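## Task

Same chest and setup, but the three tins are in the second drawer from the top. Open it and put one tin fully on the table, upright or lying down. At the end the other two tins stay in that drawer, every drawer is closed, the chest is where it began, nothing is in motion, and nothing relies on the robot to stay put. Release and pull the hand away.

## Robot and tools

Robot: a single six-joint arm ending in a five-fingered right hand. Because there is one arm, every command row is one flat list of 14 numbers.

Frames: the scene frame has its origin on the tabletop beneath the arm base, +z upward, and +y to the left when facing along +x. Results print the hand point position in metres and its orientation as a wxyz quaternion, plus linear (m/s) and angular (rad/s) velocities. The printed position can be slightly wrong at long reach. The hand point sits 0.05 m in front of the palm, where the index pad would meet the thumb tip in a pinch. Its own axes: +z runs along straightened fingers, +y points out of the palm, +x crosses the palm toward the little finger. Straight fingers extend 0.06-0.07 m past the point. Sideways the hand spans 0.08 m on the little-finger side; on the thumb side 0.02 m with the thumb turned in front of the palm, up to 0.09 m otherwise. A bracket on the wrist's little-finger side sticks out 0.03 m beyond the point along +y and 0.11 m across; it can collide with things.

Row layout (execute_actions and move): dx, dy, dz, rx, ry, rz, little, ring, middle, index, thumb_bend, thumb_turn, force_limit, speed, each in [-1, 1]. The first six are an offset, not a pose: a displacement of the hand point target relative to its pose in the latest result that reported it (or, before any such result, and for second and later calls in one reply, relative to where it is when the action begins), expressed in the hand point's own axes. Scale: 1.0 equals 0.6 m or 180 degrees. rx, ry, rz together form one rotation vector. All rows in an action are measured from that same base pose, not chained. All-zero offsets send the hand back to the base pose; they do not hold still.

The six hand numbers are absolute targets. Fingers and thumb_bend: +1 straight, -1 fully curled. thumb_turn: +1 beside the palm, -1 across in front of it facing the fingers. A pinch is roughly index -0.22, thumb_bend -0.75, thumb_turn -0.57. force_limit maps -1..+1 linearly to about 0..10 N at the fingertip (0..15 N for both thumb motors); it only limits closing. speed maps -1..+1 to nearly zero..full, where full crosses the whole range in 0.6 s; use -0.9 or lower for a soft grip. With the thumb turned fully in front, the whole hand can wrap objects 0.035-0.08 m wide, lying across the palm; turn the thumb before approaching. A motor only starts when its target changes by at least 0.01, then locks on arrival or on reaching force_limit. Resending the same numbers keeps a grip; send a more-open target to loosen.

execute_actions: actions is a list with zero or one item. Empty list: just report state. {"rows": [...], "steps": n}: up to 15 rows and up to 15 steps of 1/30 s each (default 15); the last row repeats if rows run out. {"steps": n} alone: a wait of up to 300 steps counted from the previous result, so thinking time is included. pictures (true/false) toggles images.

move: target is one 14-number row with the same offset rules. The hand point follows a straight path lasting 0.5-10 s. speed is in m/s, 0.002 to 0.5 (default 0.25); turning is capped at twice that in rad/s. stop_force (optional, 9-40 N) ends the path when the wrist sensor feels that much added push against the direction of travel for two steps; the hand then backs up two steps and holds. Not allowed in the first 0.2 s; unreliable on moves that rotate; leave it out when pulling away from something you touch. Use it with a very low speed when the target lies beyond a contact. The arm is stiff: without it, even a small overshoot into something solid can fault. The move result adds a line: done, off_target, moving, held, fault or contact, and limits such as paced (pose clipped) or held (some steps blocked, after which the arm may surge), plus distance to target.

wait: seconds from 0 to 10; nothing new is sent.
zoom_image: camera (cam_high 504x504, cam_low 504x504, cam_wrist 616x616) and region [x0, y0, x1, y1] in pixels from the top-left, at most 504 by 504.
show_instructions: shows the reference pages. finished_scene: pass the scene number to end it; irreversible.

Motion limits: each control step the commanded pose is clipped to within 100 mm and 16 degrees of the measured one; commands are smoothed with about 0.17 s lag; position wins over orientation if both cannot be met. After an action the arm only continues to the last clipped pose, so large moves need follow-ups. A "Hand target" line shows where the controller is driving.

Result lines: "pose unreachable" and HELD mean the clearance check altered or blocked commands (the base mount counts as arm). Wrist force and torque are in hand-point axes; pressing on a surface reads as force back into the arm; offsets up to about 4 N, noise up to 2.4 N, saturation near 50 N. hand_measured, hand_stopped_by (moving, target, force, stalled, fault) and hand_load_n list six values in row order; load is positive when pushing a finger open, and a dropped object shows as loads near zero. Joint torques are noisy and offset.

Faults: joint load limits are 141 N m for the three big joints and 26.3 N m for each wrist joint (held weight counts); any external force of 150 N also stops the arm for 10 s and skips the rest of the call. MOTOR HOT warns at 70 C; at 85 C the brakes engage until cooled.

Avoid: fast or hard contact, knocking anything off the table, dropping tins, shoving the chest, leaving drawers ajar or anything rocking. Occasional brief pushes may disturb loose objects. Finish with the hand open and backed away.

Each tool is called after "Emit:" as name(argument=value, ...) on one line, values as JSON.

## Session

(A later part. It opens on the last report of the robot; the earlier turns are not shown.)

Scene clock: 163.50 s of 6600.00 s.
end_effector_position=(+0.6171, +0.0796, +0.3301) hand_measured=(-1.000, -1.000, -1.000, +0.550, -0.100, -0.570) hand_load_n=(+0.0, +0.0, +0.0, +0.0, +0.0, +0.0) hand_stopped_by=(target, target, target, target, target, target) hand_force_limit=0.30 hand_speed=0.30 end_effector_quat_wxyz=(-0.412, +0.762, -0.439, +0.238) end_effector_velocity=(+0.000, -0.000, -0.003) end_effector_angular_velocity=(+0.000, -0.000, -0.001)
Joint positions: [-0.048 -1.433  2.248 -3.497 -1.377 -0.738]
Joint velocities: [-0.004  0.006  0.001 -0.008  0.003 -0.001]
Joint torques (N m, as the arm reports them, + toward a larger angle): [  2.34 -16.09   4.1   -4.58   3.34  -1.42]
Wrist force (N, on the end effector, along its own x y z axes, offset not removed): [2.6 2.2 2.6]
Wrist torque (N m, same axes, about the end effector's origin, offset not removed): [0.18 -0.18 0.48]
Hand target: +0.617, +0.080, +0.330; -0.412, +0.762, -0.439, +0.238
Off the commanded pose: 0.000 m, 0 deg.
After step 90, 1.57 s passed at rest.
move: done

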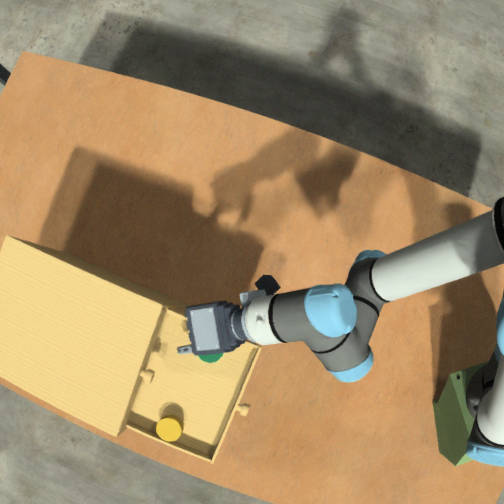

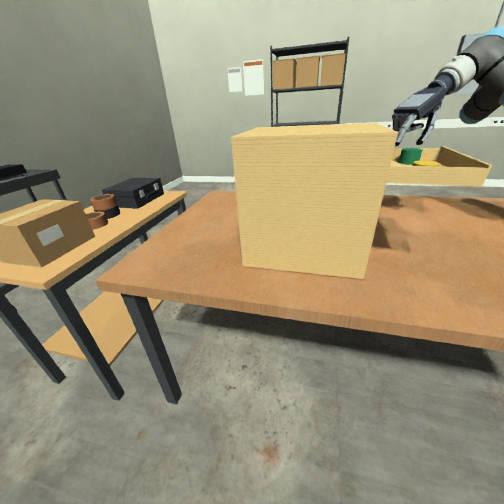

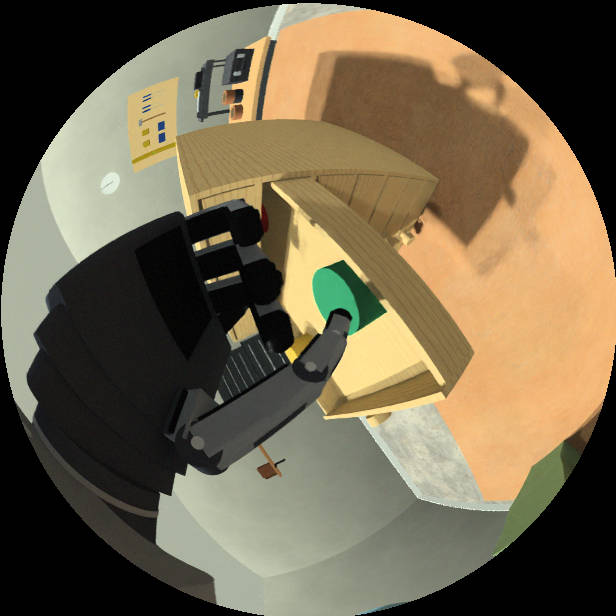

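Emit:
move(target=[0,0.0137,-0.021,0,0,0,-1,-1,-1,0.65,-0.05,-0.57,0.3,0.3], speed=0.03, stop_force=9)

Emit:
zoom_image(camera="cam_low", region=[370, 80, 504, 214])

Emit:
zoom_image(camera="cam_wrist", region=[220, 200, 460, 440])

Scene clock: 169.10 s of 6600.00 s.
end_effector_position=(+0.6044, +0.0723, +0.3301) hand_measured=(-1.000, -1.000, -1.000, +0.650, -0.050, -0.570) hand_load_n=(+0.0, +0.0, +0.0, +0.0, +0.0, +0.0) hand_stopped_by=(target, target, target, target, target, target) hand_force_limit=0.30 hand_speed=0.30 end_effector_quat_wxyz=(-0.412, +0.762, -0.439, +0.238) end_effector_velocity=(-0.002, -0.002, +0.000) end_effector_angular_velocity=(-0.000, -0.001, -0.000)
Joint positions: [-0.069 -1.464  2.287 -3.502 -1.358 -0.748]
Joint velocities: [-0.004 -0.006  0.007 -0.001  0.004 -0.002]
Joint torques (N m, as the arm reports them, + toward a larger angle): [  0.3  -35.41   4.93  -4.77   3.34  -1.63]
Wrist force (N, on the end effector, along its own x y z axes, offset not removed): [1.5 -0.2 1.1]
Wrist torque (N m, same axes, about the end effector's origin, offset not removed): [-0.14 0.04 0.42]
Hand target: +0.604, +0.072, +0.330; -0.412, +0.762, -0.439, +0.238
Off the commanded pose: 0.000 m, 0 deg.
After step 90, 1.77 s passed at rest.
move: done

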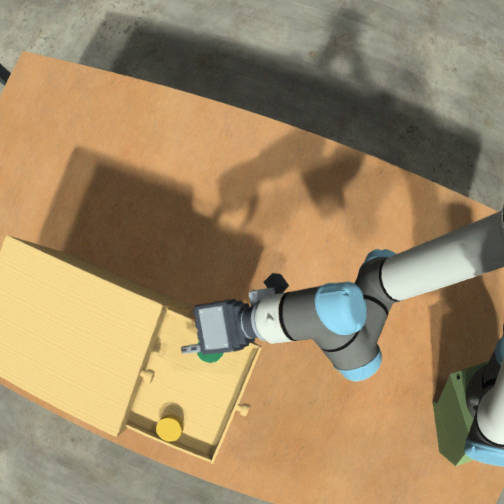

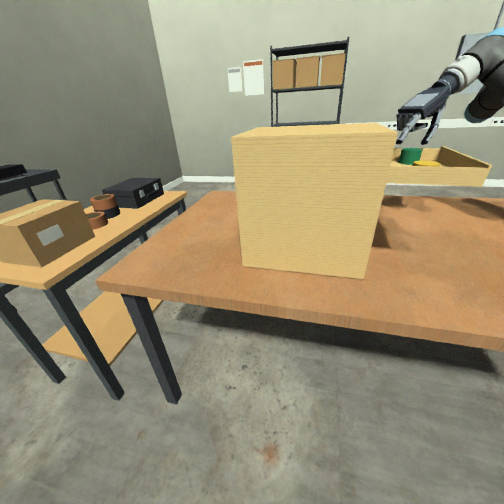

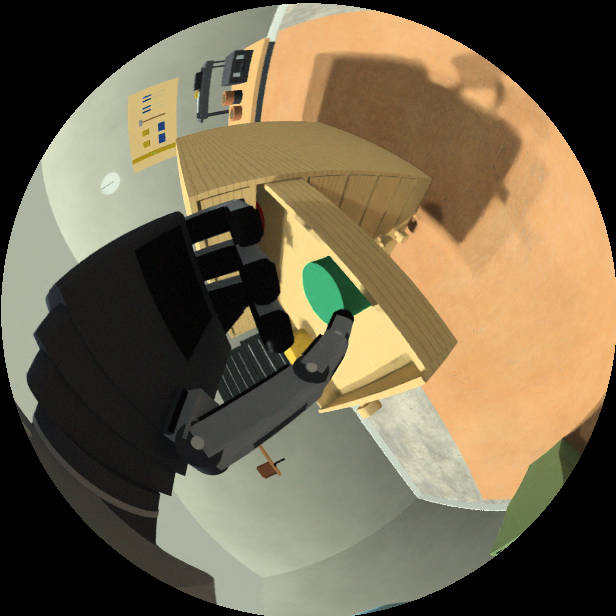

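Region (370, 80, 504, 214) of cam_low's 504x504 image, scaled by 3.761, with more detail than that image has.

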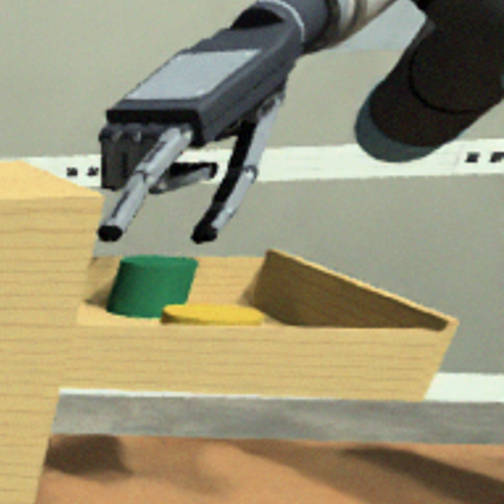

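Region (220, 200, 460, 440) of cam_wrist's 616x616 image, scaled by 2.100, with more detail than that image has.

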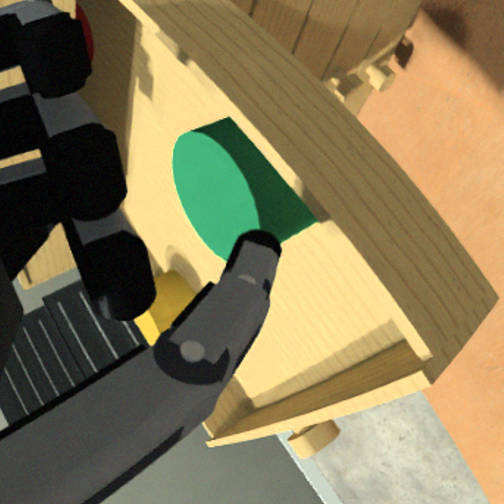

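Emit:
move(target=[0,0.0406,0.0263,0,0,0,-1,-1,-1,0.65,-0.05,-0.57,0.3,0.3], speed=0.02, stop_force=9)

Emit:
zoom_image(camera="cam_low", region=[370, 80, 504, 214])

Emit:
zoom_image(camera="cam_wrist", region=[220, 200, 460, 440])

Scene clock: 172.70 s of 6600.00 s.
end_effector_position=(+0.6043, +0.0722, +0.3014) hand_measured=(-1.000, -1.000, -1.000, +0.650, -0.050, -0.570) hand_load_n=(+0.0, +0.0, +0.0, +0.0, +0.0, +0.0) hand_stopped_by=(target, target, target, target, target, target) hand_force_limit=0.30 hand_speed=0.30 end_effector_quat_wxyz=(-0.412, +0.762, -0.439, +0.238) end_effector_velocity=(-0.000, +0.000, -0.002) end_effector_angular_velocity=(+0.000, -0.000, +0.001)
Joint positions: [-0.104 -1.399  2.301 -3.578 -1.327 -0.764]
Joint velocities: [-0.002  0.006  0.001 -0.006  0.003 -0.001]
Joint torques (N m, as the arm reports them, + toward a larger angle): [  1.6  -15.79   6.87  -4.62   3.23  -1.75]
Wrist force (N, on the end effector, along its own x y z axes, offset not removed): [-0.7 1.0 -1.2]
Wrist torque (N m, same axes, about the end effector's origin, offset not removed): [0.27 0.41 0.50]
Hand target: +0.604, +0.072, +0.301; -0.412, +0.762, -0.439, +0.238
Off the commanded pose: 0.000 m, 0 deg.
move: done

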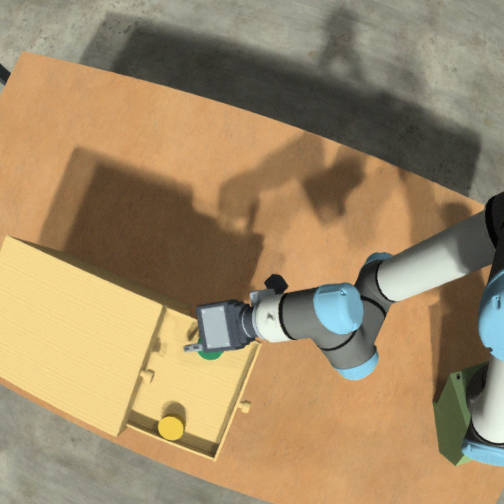

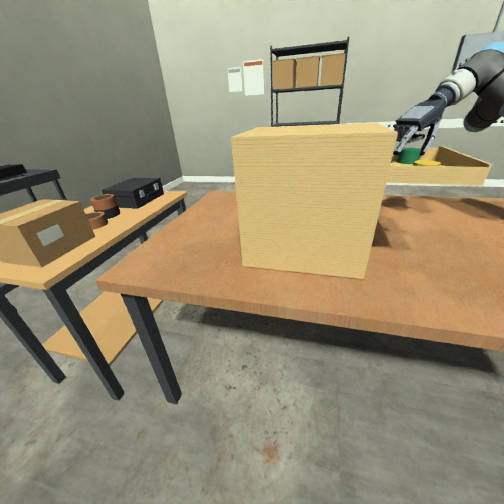

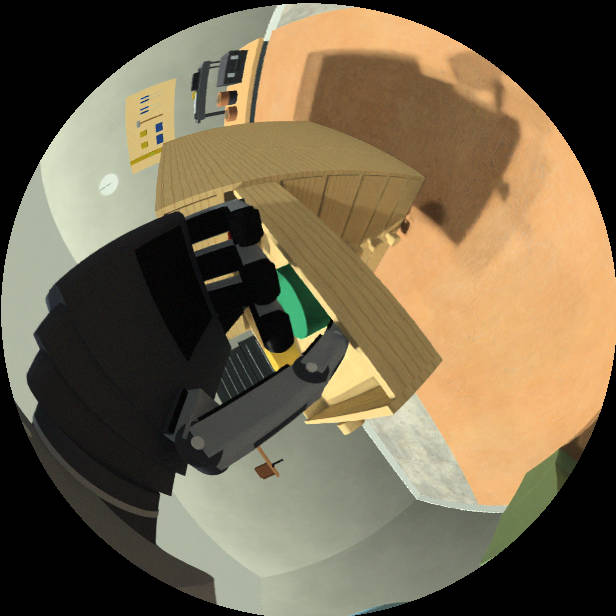

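Region (370, 80, 504, 214) of cam_low's 504x504 image, scaled by 3.761, with more detail than that image has.

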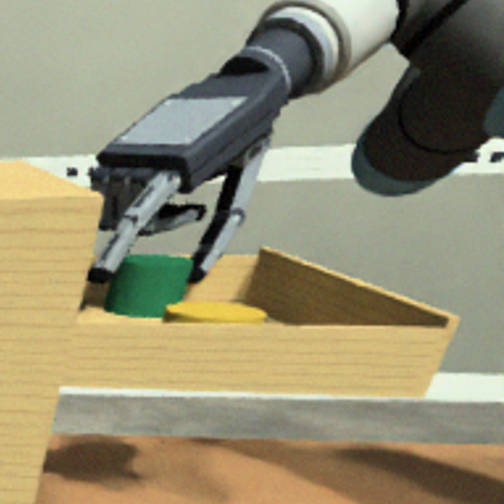

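Region (220, 200, 460, 440) of cam_wrist's 616x616 image, scaled by 2.100, with more detail than that image has.

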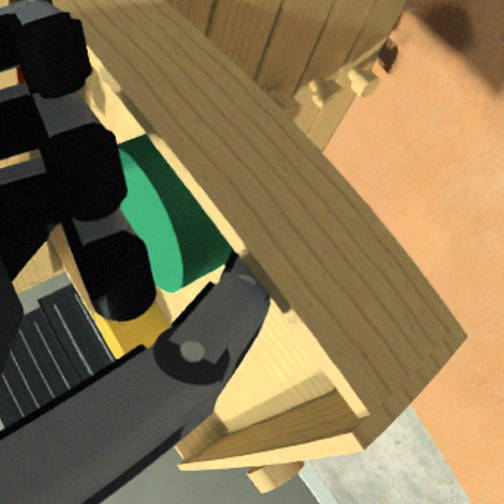

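Emit:
execute_actions(actions=[{"rows":[[0,0,0,0,0,0,-1,-1,-1,0,-0.4,-0.57,-0.15,-0.7]],"steps":15}], pictures=false)

Emit:
wait(seconds=0.6)

Emit:
zoom_image(camera="cam_low", region=[370, 80, 504, 214])

Scene clock: 175.57 s of 6600.00 s.
end_effector_position=(+0.6043, +0.0722, +0.3013) hand_measured=(-1.000, -1.000, -1.000, +0.452, -0.176, -0.570) hand_load_n=(+0.0, +0.0, +0.0, +0.0, +0.0, +0.0) hand_stopped_by=(target, target, target, moving, moving, target) hand_force_limit=-0.15 hand_speed=-0.70 end_effector_quat_wxyz=(-0.412, +0.762, -0.440, +0.238) end_effector_velocity=(-0.001, +0.001, +0.000) end_effector_angular_velocity=(+0.000, +0.001, +0.002)
Joint positions: [-0.104 -1.399  2.301 -3.578 -1.327 -0.764]
Joint velocities: [ 0.001 -0.001  0.002  0.    -0.    -0.   ]
Joint torques (N m, as the arm reports them, + toward a larger angle): [ 28.73 -37.99 -12.06  -0.76  -1.91   1.67]
Wrist force (N, on the end effector, along its own x y z axes, offset not removed): [1.7 2.2 -0.3]
Wrist torque (N m, same axes, about the end effector's origin, offset not removed): [0.35 0.03 0.42]
Hand target: +0.604, +0.072, +0.301; -0.412, +0.762, -0.439, +0.238
Off the commanded pose: 0.000 m, 0 deg.
Steps of this call (steps 1 to 71: nothing new was sent; steps 72 to 86: all 15 steps of this action). Readings (end_effector_position | what the end effector reports):
72: (+0.6043, +0.0722, +0.3011) | hand_measured=(-1.000, -1.000, -1.000, +0.650, -0.050, -0.570) hand_load_n=(+0.0, +0.0, +0.0, +0.0, +0.0, +0.0) hand_stopped_by=(target, target, target, moving, moving, target) hand_force_limit=-0.15 hand_speed=-0.70
73: (+0.6043, +0.0722, +0.3011) | hand_measured=(-1.000, -1.000, -1.000, +0.650, -0.050, -0.570) hand_load_n=(+0.0, +0.0, +0.0, +0.0, +0.0, +0.0) hand_stopped_by=(target, target, target, moving, moving, target) hand_force_limit=-0.15 hand_speed=-0.70
75: (+0.6043, +0.0722, +0.3011) | hand_measured=(-1.000, -1.000, -1.000, +0.634, -0.060, -0.570) hand_load_n=(+0.0, +0.0, +0.0, +0.0, +0.0, +0.0) hand_stopped_by=(target, target, target, moving, moving, target) hand_force_limit=-0.15 hand_speed=-0.70
79: (+0.6043, +0.0722, +0.3011) | hand_measured=(-1.000, -1.000, -1.000, +0.568, -0.102, -0.570) hand_load_n=(+0.0, +0.0, +0.0, +0.0, +0.0, +0.0) hand_stopped_by=(target, target, target, moving, moving, target) hand_force_limit=-0.15 hand_speed=-0.70
86: the state above

Scene clock: 176.17 s of 6600.00 s.
end_effector_position=(+0.6043, +0.0722, +0.3014) hand_measured=(-1.000, -1.000, -1.000, +0.404, -0.218, -0.570) hand_load_n=(+0.0, +0.0, +0.0, +5.0, +6.5, -0.5) hand_stopped_by=(target, target, target, force, force, target) hand_force_limit=-0.15 hand_speed=-0.70 end_effector_quat_wxyz=(-0.412, +0.762, -0.439, +0.238) end_effector_velocity=(+0.000, -0.000, +0.000) end_effector_angular_velocity=(+0.000, -0.000, -0.000)
Joint positions: [-0.104 -1.399  2.301 -3.578 -1.327 -0.764]
Joint velocities: [-0. -0.  0. -0.  0.  0.]
Joint torques (N m, as the arm reports them, + toward a larger angle): [ 27.99 -37.41 -23.41  -0.85  -1.92   1.47]
Wrist force (N, on the end effector, along its own x y z axes, offset not removed): [2.3 2.8 0.1]
Wrist torque (N m, same axes, about the end effector's origin, offset not removed): [0.29 -0.10 0.42]
Hand target: +0.604, +0.072, +0.301; -0.412, +0.762, -0.439, +0.238
Off the commanded pose: 0.000 m, 0 deg.
Steps of this call (steps 1 to 18: nothing new was sent). Readings (end_effector_position | what the end effector reports):
1: (+0.6043, +0.0722, +0.3013) | hand_measured=(-1.000, -1.000, -1.000, +0.434, -0.186, -0.570) hand_load_n=(+0.0, +0.0, +0.0, +0.0, +0.0, +0.0) hand_stopped_by=(target, target, target, moving, moving, target) hand_force_limit=-0.15 hand_speed=-0.70
2: (+0.6043, +0.0722, +0.3013) | hand_measured=(-1.000, -1.000, -1.000, +0.418, -0.196, -0.570) hand_load_n=(+0.0, +0.0, +0.0, +1.5, +1.5, +0.0) hand_stopped_by=(target, target, target, moving, moving, target) hand_force_limit=-0.15 hand_speed=-0.70
4: (+0.6043, +0.0722, +0.3013) | hand_measured=(-1.000, -1.000, -1.000, +0.402, -0.212, -0.570) hand_load_n=(+0.0, +0.0, +0.0, +4.5, +5.5, -0.5) hand_stopped_by=(target, target, target, force, moving, target) hand_force_limit=-0.15 hand_speed=-0.70
8: (+0.6043, +0.0722, +0.3013) | hand_measured=(-1.000, -1.000, -1.000, +0.404, -0.218, -0.570) hand_load_n=(+0.0, +0.0, +0.0, +5.0, +6.0, -1.0) hand_stopped_by=(target, target, target, force, force, target) hand_force_limit=-0.15 hand_speed=-0.70
18: the state above

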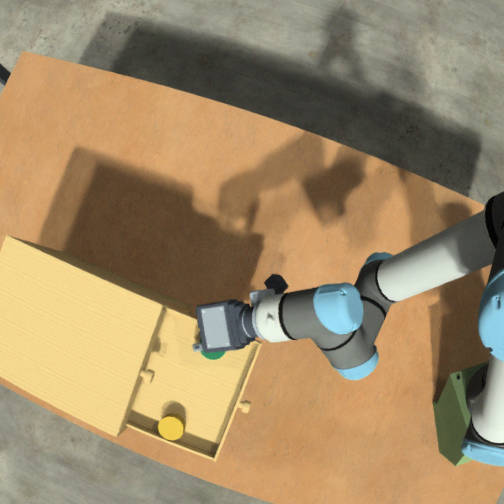

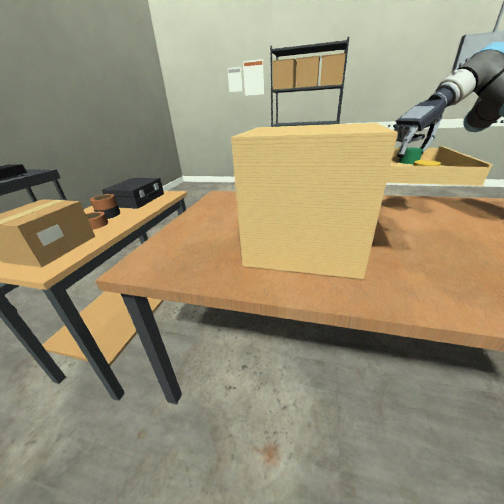

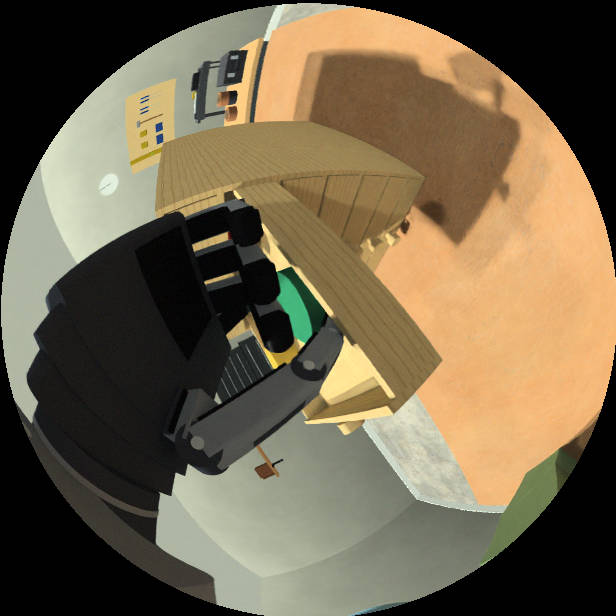

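Region (370, 80, 504, 214) of cam_low's 504x504 image, scaled by 3.761, with more detail than that image has.

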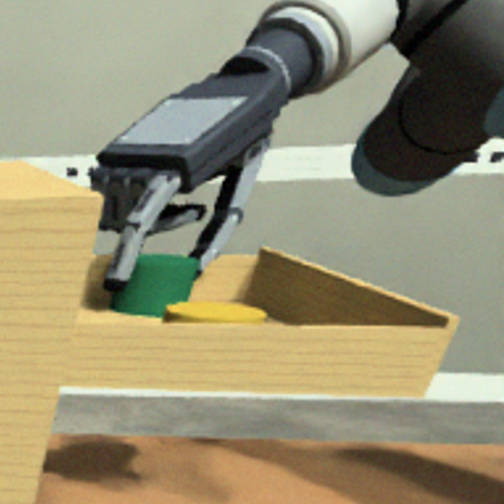

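Emit:
move(target=[0,0.0769,0.05,0,0,0,-1,-1,-1,0,-0.4,-0.57,-0.15,-0.7], speed=0.06)

Emit:
move(target=[0.1455,0.1108,-0.1522,0,-0.1864,-0.1211,-1,-1,-1,0,-0.4,-0.57,-0.15,-0.7], speed=0.15)

Scene clock: 190.13 s of 6600.00 s.
end_effector_position=(+0.6065, +0.0732, +0.2866) hand_measured=(-1.000, -1.000, -1.000, +0.404, -0.210, -0.568) hand_load_n=(+0.0, +0.0, -3.5, +7.5, +18.5, +14.5) hand_stopped_by=(target, target, target, force, force, target) hand_force_limit=-0.15 hand_speed=-0.70 end_effector_quat_wxyz=(-0.419, +0.758, -0.436, +0.244) end_effector_velocity=(+0.001, -0.001, +0.000) end_effector_angular_velocity=(-0.000, -0.001, -0.001)
Joint positions: [-0.127 -1.352  2.306 -3.642 -1.295 -0.774]
Joint velocities: [-0.    -0.    -0.001  0.     0.    -0.   ]
Joint torques (N m, as the arm reports them, + toward a larger angle): [ 15.24 -28.1   -7.31  -1.86  -0.93  -0.05]
Wrist force (N, on the end effector, along its own x y z axes, offset not removed): [-11.2 -20.9 -12.2]
Wrist torque (N m, same axes, about the end effector's origin, offset not removed): [-0.39 1.27 0.26]
Hand target: +0.606, +0.073, +0.286; -0.418, +0.759, -0.436, +0.244
Off the commanded pose: 0.040 m, 1 deg.
FORCE FAULT: contact force on the arm reached its limit, and the arm stopped for 10 seconds. The contact can be on any part of the arm, not only on its tool. The arm's remaining commands of this call were not run. The arm holds still and accepts commands again. Move the arm away from the contact; if what it grips holds it there, let go first. Pushing or pulling that hard again can fault the arm again.
After step 90, 0.40 s passed at rest.
move: fault

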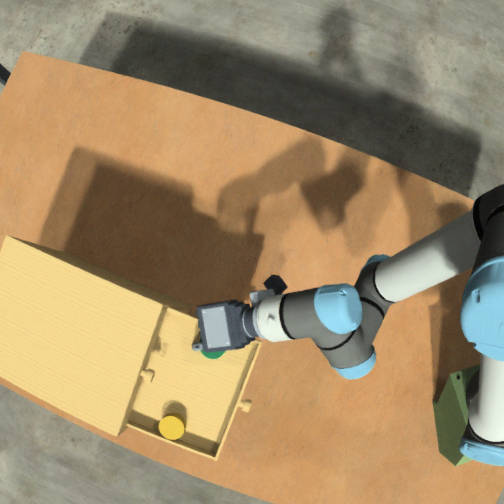

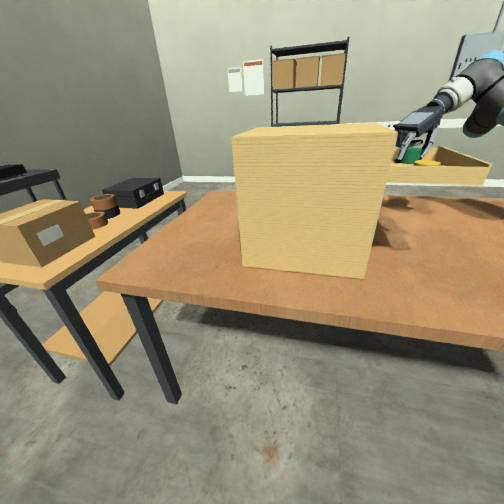

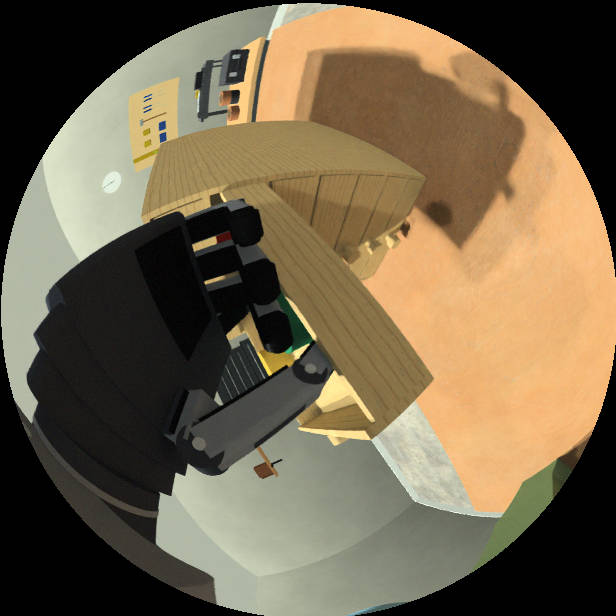

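not run: a fault stop came before this call.

Emit:
move(target=[0,-0.021,-0.0136,0,0,0,-1,-1,-1,0.6,-0.1,-0.57,-0.15,0.3], speed=0.02)

Emit:
zoom_image(camera="cam_low", region=[370, 80, 504, 214])

Emit:
zoom_image(camera="cam_high", region=[0, 220, 280, 500])

Scene clock: 192.90 s of 6600.00 s.
end_effector_position=(+0.6062, +0.0731, +0.3013) hand_measured=(-1.000, -1.000, -1.000, +0.600, -0.100, -0.570) hand_load_n=(+0.0, +0.0, +0.0, +0.0, +0.0, +0.0) hand_stopped_by=(target, target, target, target, target, target) hand_force_limit=-0.15 hand_speed=0.30 end_effector_quat_wxyz=(-0.419, +0.758, -0.436, +0.244) end_effector_velocity=(+0.001, -0.001, +0.003) end_effector_angular_velocity=(-0.001, -0.002, -0.002)
Joint positions: [-0.109 -1.389  2.303 -3.605 -1.31  -0.767]
Joint velocities: [ 0.002 -0.006 -0.003  0.006 -0.003  0.001]
Joint torques (N m, as the arm reports them, + toward a larger angle): [ 29.2  -37.91 -23.71  -0.76  -1.83   1.68]
Wrist force (N, on the end effector, along its own x y z axes, offset not removed): [-0.9 1.3 -1.7]
Wrist torque (N m, same axes, about the end effector's origin, offset not removed): [0.29 0.36 0.27]
Hand target: +0.606, +0.073, +0.302; -0.419, +0.758, -0.436, +0.244
Off the commanded pose: 0.000 m, 0 deg.
move: done

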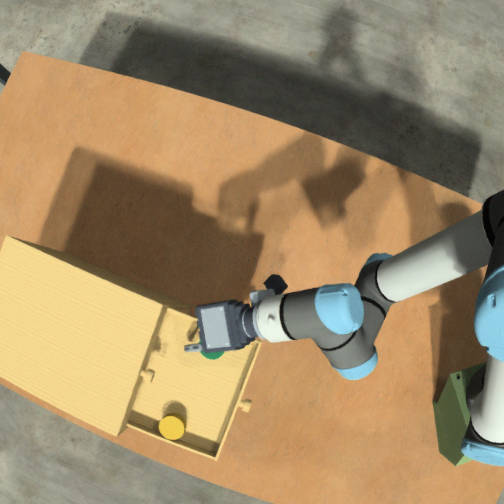

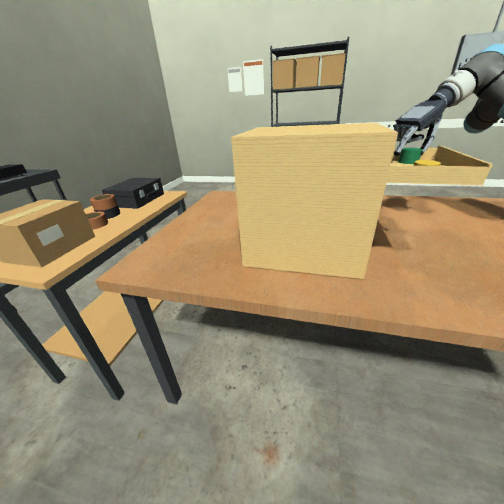

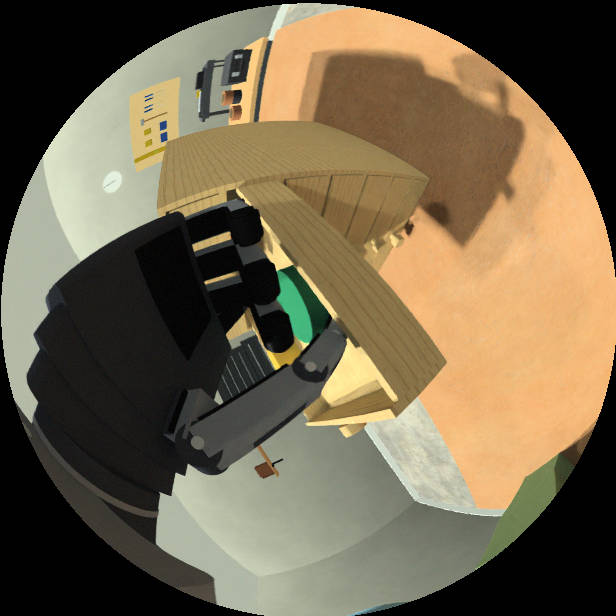

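Region (370, 80, 504, 214) of cam_low's 504x504 image, scaled by 3.761, with more detail than that image has.

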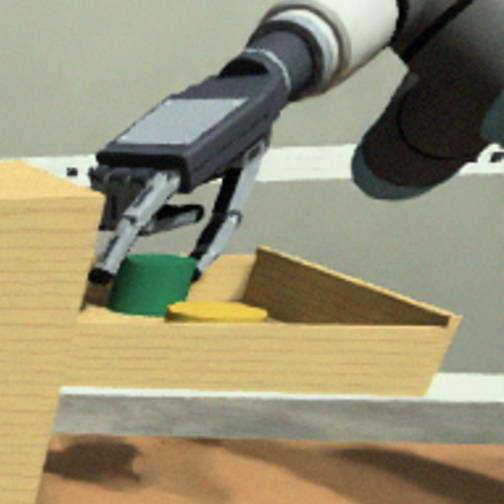

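Region (0, 220, 280, 500) of cam_high's 504x504 image, scaled by 1.800, with more detail than that image has.

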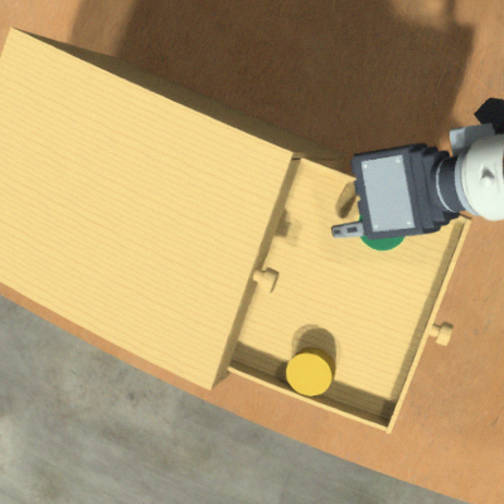

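Emit:
execute_actions(actions=[{"rows":[[0,0.0018,-0.0028,0,0,0,-1,-1,-1,0,-0.4,-0.57,-0.15,-0.7]],"steps":15}], pictures=false)

Emit:
execute_actions(actions=[{"steps":15}], pictures=false)

Emit:
move(target=[0,-0.0769,-0.05,0,0,0,-1,-1,-1,0,-0.4,-0.57,-0.15,-0.7], speed=0.05, stop_force=15)

Emit:
zoom_image(camera="cam_low", region=[370, 60, 504, 194])

Scene clock: 195.50 s of 6600.00 s.
end_effector_position=(+0.6045, +0.0722, +0.3013) hand_measured=(-1.000, -1.000, -1.000, +0.402, -0.220, -0.570) hand_load_n=(+0.0, +0.0, +0.0, +6.0, +5.5, -0.5) hand_stopped_by=(target, target, target, force, moving, target) hand_force_limit=-0.15 hand_speed=-0.70 end_effector_quat_wxyz=(-0.419, +0.758, -0.436, +0.244) end_effector_velocity=(-0.000, -0.000, +0.000) end_effector_angular_velocity=(-0.001, -0.001, -0.000)
Joint positions: [-0.113 -1.392  2.308 -3.606 -1.307 -0.768]
Joint velocities: [-0.001 -0.001  0.001 -0.     0.    -0.001]
Joint torques (N m, as the arm reports them, + toward a larger angle): [  1.61 -37.17   7.43  -4.28   3.09  -1.76]
Wrist force (N, on the end effector, along its own x y z axes, offset not removed): [1.8 -3.3 -0.9]
Wrist torque (N m, same axes, about the end effector's origin, offset not removed): [-0.19 -0.19 0.40]
Hand target: +0.604, +0.072, +0.301; -0.419, +0.758, -0.436, +0.244
Off the commanded pose: 0.000 m, 0 deg.
Steps of this call (steps 1 to 63: nothing new was sent; steps 64 to 78: all 15 steps of this action). Readings (end_effector_position | what the end effector reports):
64: (+0.6062, +0.0731, +0.3016) | hand_measured=(-1.000, -1.000, -1.000, +0.600, -0.100, -0.570) hand_load_n=(+0.0, +0.0, +0.0, +0.0, +0.0, +0.0) hand_stopped_by=(target, target, target, moving, moving, target) hand_force_limit=-0.15 hand_speed=-0.70
65: (+0.6060, +0.0730, +0.3016) | hand_measured=(-1.000, -1.000, -1.000, +0.600, -0.100, -0.570) hand_load_n=(+0.0, +0.0, +0.0, +0.0, +0.0, +0.0) hand_stopped_by=(target, target, target, moving, moving, target) hand_force_limit=-0.15 hand_speed=-0.70
67: (+0.6054, +0.0727, +0.3015) | hand_measured=(-1.000, -1.000, -1.000, +0.584, -0.110, -0.570) hand_load_n=(+0.0, +0.0, +0.0, +0.0, +0.0, +0.0) hand_stopped_by=(target, target, target, moving, moving, target) hand_force_limit=-0.15 hand_speed=-0.70
71: (+0.6048, +0.0724, +0.3014) | hand_measured=(-1.000, -1.000, -1.000, +0.518, -0.152, -0.570) hand_load_n=(+0.0, +0.0, +0.0, +0.0, +0.0, +0.0) hand_stopped_by=(target, target, target, moving, moving, target) hand_force_limit=-0.15 hand_speed=-0.70
78: the state above

Scene clock: 196.00 s of 6600.00 s.
end_effector_position=(+0.6045, +0.0721, +0.3013) hand_measured=(-1.000, -1.000, -1.000, +0.404, -0.226, -0.570) hand_load_n=(+0.0, +0.0, +0.0, +6.0, +6.0, +0.0) hand_stopped_by=(target, target, target, force, force, target) hand_force_limit=-0.15 hand_speed=-0.70 end_effector_quat_wxyz=(-0.419, +0.758, -0.436, +0.244) end_effector_velocity=(-0.001, +0.000, -0.001) end_effector_angular_velocity=(+0.000, +0.003, -0.000)
Joint positions: [-0.113 -1.393  2.308 -3.606 -1.307 -0.768]
Joint velocities: [-0.001 -0.     0.002  0.    -0.     0.001]
Joint torques (N m, as the arm reports them, + toward a larger angle): [  0.29 -36.33   8.31  -3.7    2.88  -1.78]
Wrist force (N, on the end effector, along its own x y z axes, offset not removed): [0.2 -3.0 -0.8]
Wrist torque (N m, same axes, about the end effector's origin, offset not removed): [0.08 0.11 0.19]
Hand target: +0.604, +0.072, +0.301; -0.419, +0.758, -0.436, +0.244
Off the commanded pose: 0.000 m, 0 deg.
Steps of this call (steps 1 to 15: nothing new was sent). Readings (end_effector_position | what the end effector reports):
1: (+0.6045, +0.0721, +0.3013) | hand_measured=(-1.000, -1.000, -1.000, +0.404, -0.230, -0.570) hand_load_n=(+0.0, +0.0, +0.0, +6.0, +6.5, -0.5) hand_stopped_by=(target, target, target, force, force, target) hand_force_limit=-0.15 hand_speed=-0.70
2: (+0.6045, +0.0721, +0.3013) | hand_measured=(-1.000, -1.000, -1.000, +0.404, -0.228, -0.570) hand_load_n=(+0.0, +0.0, +0.0, +6.0, +6.0, -0.5) hand_stopped_by=(target, target, target, force, force, target) hand_force_limit=-0.15 hand_speed=-0.70
4: (+0.6045, +0.0721, +0.3013) | hand_measured=(-1.000, -1.000, -1.000, +0.404, -0.226, -0.570) hand_load_n=(+0.0, +0.0, +0.0, +6.0, +6.0, -0.5) hand_stopped_by=(target, target, target, force, force, target) hand_force_limit=-0.15 hand_speed=-0.70
8: (+0.6045, +0.0721, +0.3013) | hand_measured=(-1.000, -1.000, -1.000, +0.404, -0.226, -0.570) hand_load_n=(+0.0, +0.0, +0.0, +6.0, +6.0, -0.5) hand_stopped_by=(target, target, target, force, force, target) hand_force_limit=-0.15 hand_speed=-0.70
15: the state above

Scene clock: 197.73 s of 6600.00 s.
end_effector_position=(+0.6035, +0.0719, +0.3560) hand_measured=(-1.000, -1.000, -1.000, +0.404, -0.226, -0.570) hand_load_n=(+0.0, +0.0, +0.0, +5.0, +6.5, -0.5) hand_stopped_by=(target, target, target, force, force, target) hand_force_limit=-0.15 hand_speed=-0.70 end_effector_quat_wxyz=(-0.419, +0.758, -0.436, +0.244) end_effector_velocity=(+0.001, +0.000, +0.003) end_effector_angular_velocity=(-0.000, -0.002, +0.001)
Joint positions: [-0.046 -1.518  2.283 -3.462 -1.368 -0.738]
Joint velocities: [ 0.004 -0.006 -0.003  0.007 -0.003  0.001]
Joint torques (N m, as the arm reports them, + toward a larger angle): [ 26.33 -34.71 -27.01  -0.81  -1.95   1.76]
Wrist force (N, on the end effector, along its own x y z axes, offset not removed): [0.8 1.4 0.3]
Wrist torque (N m, same axes, about the end effector's origin, offset not removed): [0.09 0.14 0.10]
Hand target: +0.603, +0.072, +0.356; -0.419, +0.758, -0.436, +0.244
Off the commanded pose: 0.000 m, 0 deg.
move: done

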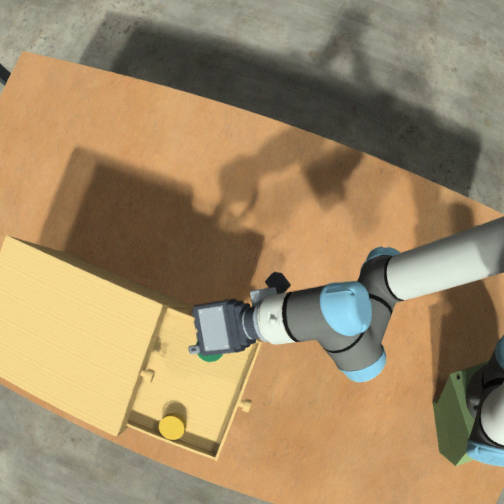

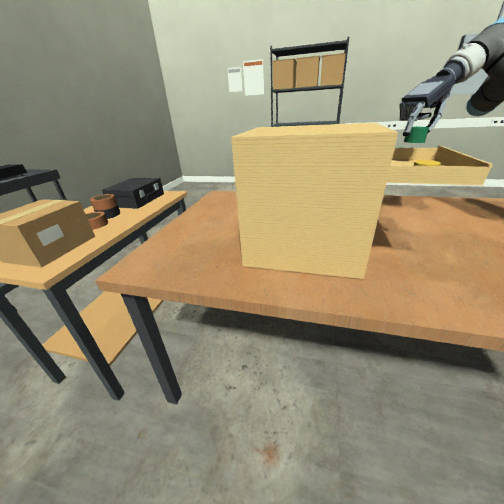

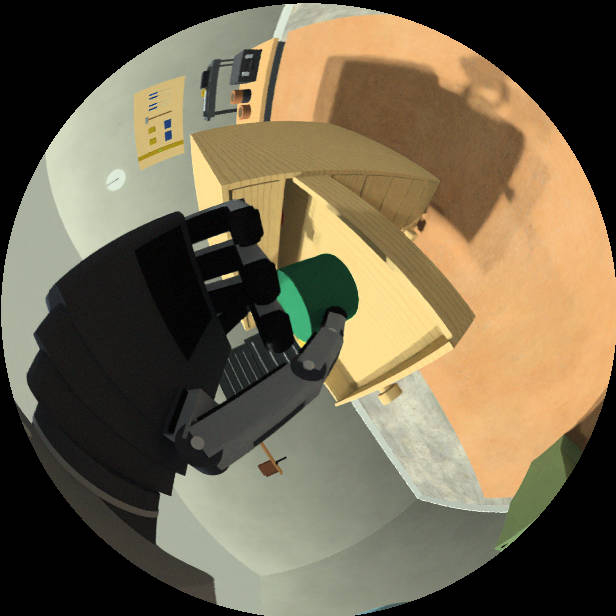

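Region (370, 60, 504, 194) of cam_low's 504x504 image, scaled by 3.761, with more detail than that image has.

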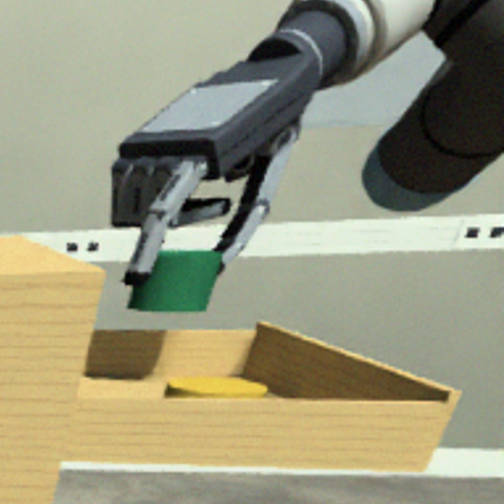

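Emit:
move(target=[0.1455,0.0955,-0.1622,0,-0.1864,-0.1211,-1,-1,-1,0,-0.4,-0.57,-0.15,-0.7], speed=0.15)

Scene clock: 202.50 s of 6600.00 s.
end_effector_position=(+0.5494, -0.0599, +0.3597) hand_measured=(-1.000, -1.000, -1.000, +0.404, -0.226, -0.570) hand_load_n=(+0.0, +0.0, +0.0, +5.0, +6.5, -0.5) hand_stopped_by=(target, target, target, force, force, target) hand_force_limit=-0.15 hand_speed=-0.70 end_effector_quat_wxyz=(-0.473, +0.864, -0.149, +0.090) end_effector_velocity=(+0.000, -0.002, +0.000) end_effector_angular_velocity=(+0.002, -0.000, +0.012)
Joint positions: [-0.481 -1.842  2.076 -2.125 -0.864 -1.796]
Joint velocities: [-0.004  0.003 -0.011  0.025  0.001 -0.02 ]
Joint torques (N m, as the arm reports them, + toward a larger angle): [ -3.07 -13.57 -31.72  -0.07   3.69  -1.28]
Wrist force (N, on the end effector, along its own x y z axes, offset not removed): [0.1 1.1 1.2]
Wrist torque (N m, same axes, about the end effector's origin, offset not removed): [0.10 0.36 0.19]
Hand target: +0.549, -0.060, +0.360; -0.473, +0.864, -0.148, +0.090
Off the commanded pose: 0.000 m, 0 deg.
move: done

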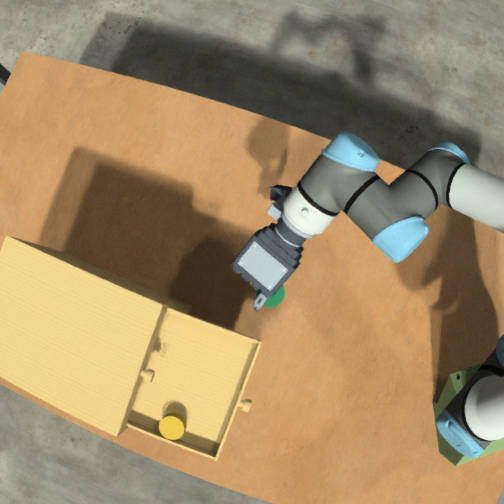

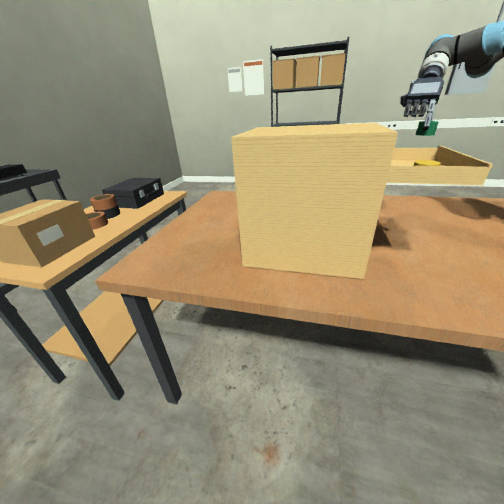

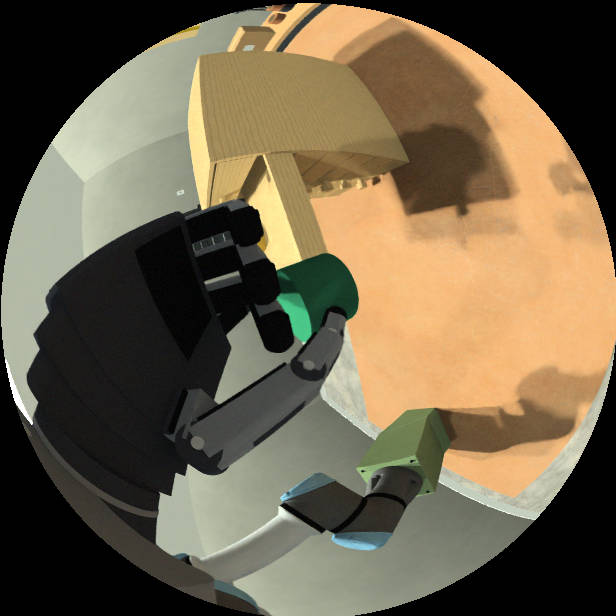

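Emit:
move(target=[-0.0147,0.5213,0.0995,0,0,0,-1,-1,-1,0,-0.4,-0.57,-0.15,-0.7], speed=0.22)

Emit:
move(target=[0,0.0629,0.0409,0,0,0,-1,-1,-1,0,-0.4,-0.57,-0.15,-0.7], speed=0.012, stop_force=9)

Scene clock: 206.60 s of 6600.00 s.
end_effector_position=(+0.5052, -0.1688, +0.0639) hand_measured=(-1.000, -1.000, -1.000, +0.404, -0.226, -0.570) hand_load_n=(+0.0, +0.0, +0.0, +5.0, +6.5, -0.5) hand_stopped_by=(target, target, target, force, force, target) hand_force_limit=-0.15 hand_speed=-0.70 end_effector_quat_wxyz=(-0.473, +0.864, -0.149, +0.090) end_effector_velocity=(+0.000, -0.001, -0.003) end_effector_angular_velocity=(-0.000, +0.000, -0.001)
Joint positions: [-0.872 -1.331  2.097 -2.3   -0.807 -2.322]
Joint velocities: [-0.002  0.006 -0.004 -0.002 -0.    -0.002]
Joint torques (N m, as the arm reports them, + toward a larger angle): [ -2.74 -26.35 -21.75  -3.61  -1.8   -1.64]
Wrist force (N, on the end effector, along its own x y z axes, offset not removed): [1.6 1.0 -1.2]
Wrist torque (N m, same axes, about the end effector's origin, offset not removed): [0.33 0.13 0.34]
Hand target: +0.505, -0.169, +0.064; -0.473, +0.864, -0.149, +0.090
Off the commanded pose: 0.000 m, 0 deg.
move: done

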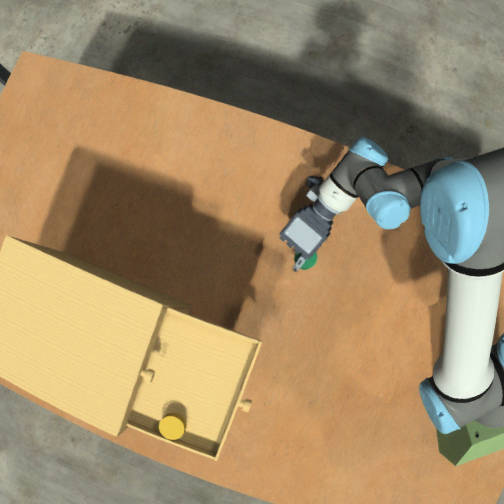

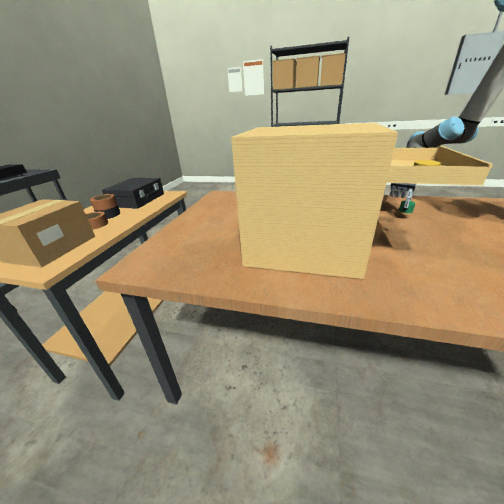

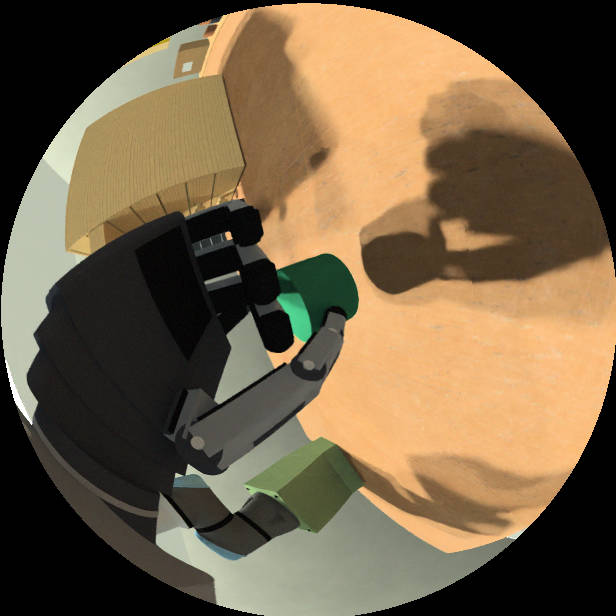

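Scene clock: 209.80 s of 6600.00 s.
end_effector_position=(+0.5059, -0.1688, +0.0301) hand_measured=(-1.000, -1.000, -1.000, +0.404, -0.226, -0.570) hand_load_n=(+0.0, +0.0, +0.0, +6.0, +7.5, -0.5) hand_stopped_by=(target, target, target, force, force, target) hand_force_limit=-0.15 hand_speed=-0.70 end_effector_quat_wxyz=(-0.473, +0.864, -0.149, +0.090) end_effector_velocity=(-0.001, +0.002, +0.003) end_effector_angular_velocity=(+0.002, +0.001, +0.002)
Joint positions: [-0.877 -1.243  2.073 -2.36  -0.807 -2.328]
Joint velocities: [ 0.001 -0.009  0.004  0.008 -0.    -0.001]
Joint torques (N m, as the arm reports them, + toward a larger angle): [  3.11 -46.42  10.21   0.6   -1.82   0.78]
Wrist force (N, on the end effector, along its own x y z axes, offset not removed): [1.7 -0.1 -3.5]
Wrist torque (N m, same axes, about the end effector's origin, offset not removed): [0.15 0.09 0.34]
Hand target: +0.506, -0.169, +0.031; -0.473, +0.864, -0.149, +0.090
Off the commanded pose: 0.011 m, 0 deg.
move: contact

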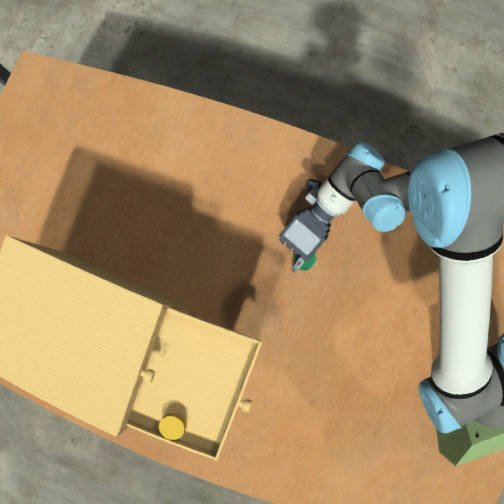

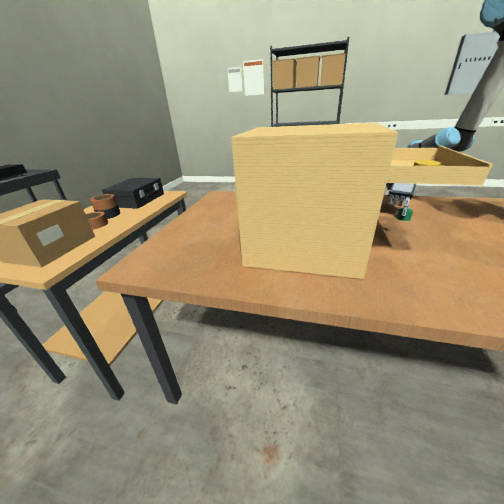

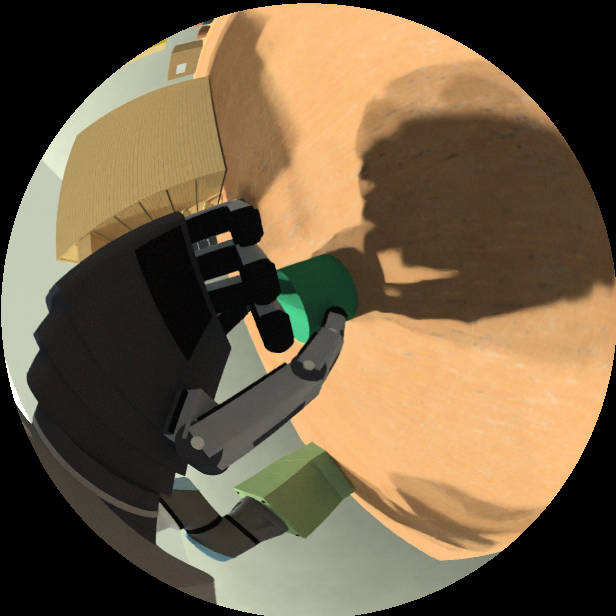

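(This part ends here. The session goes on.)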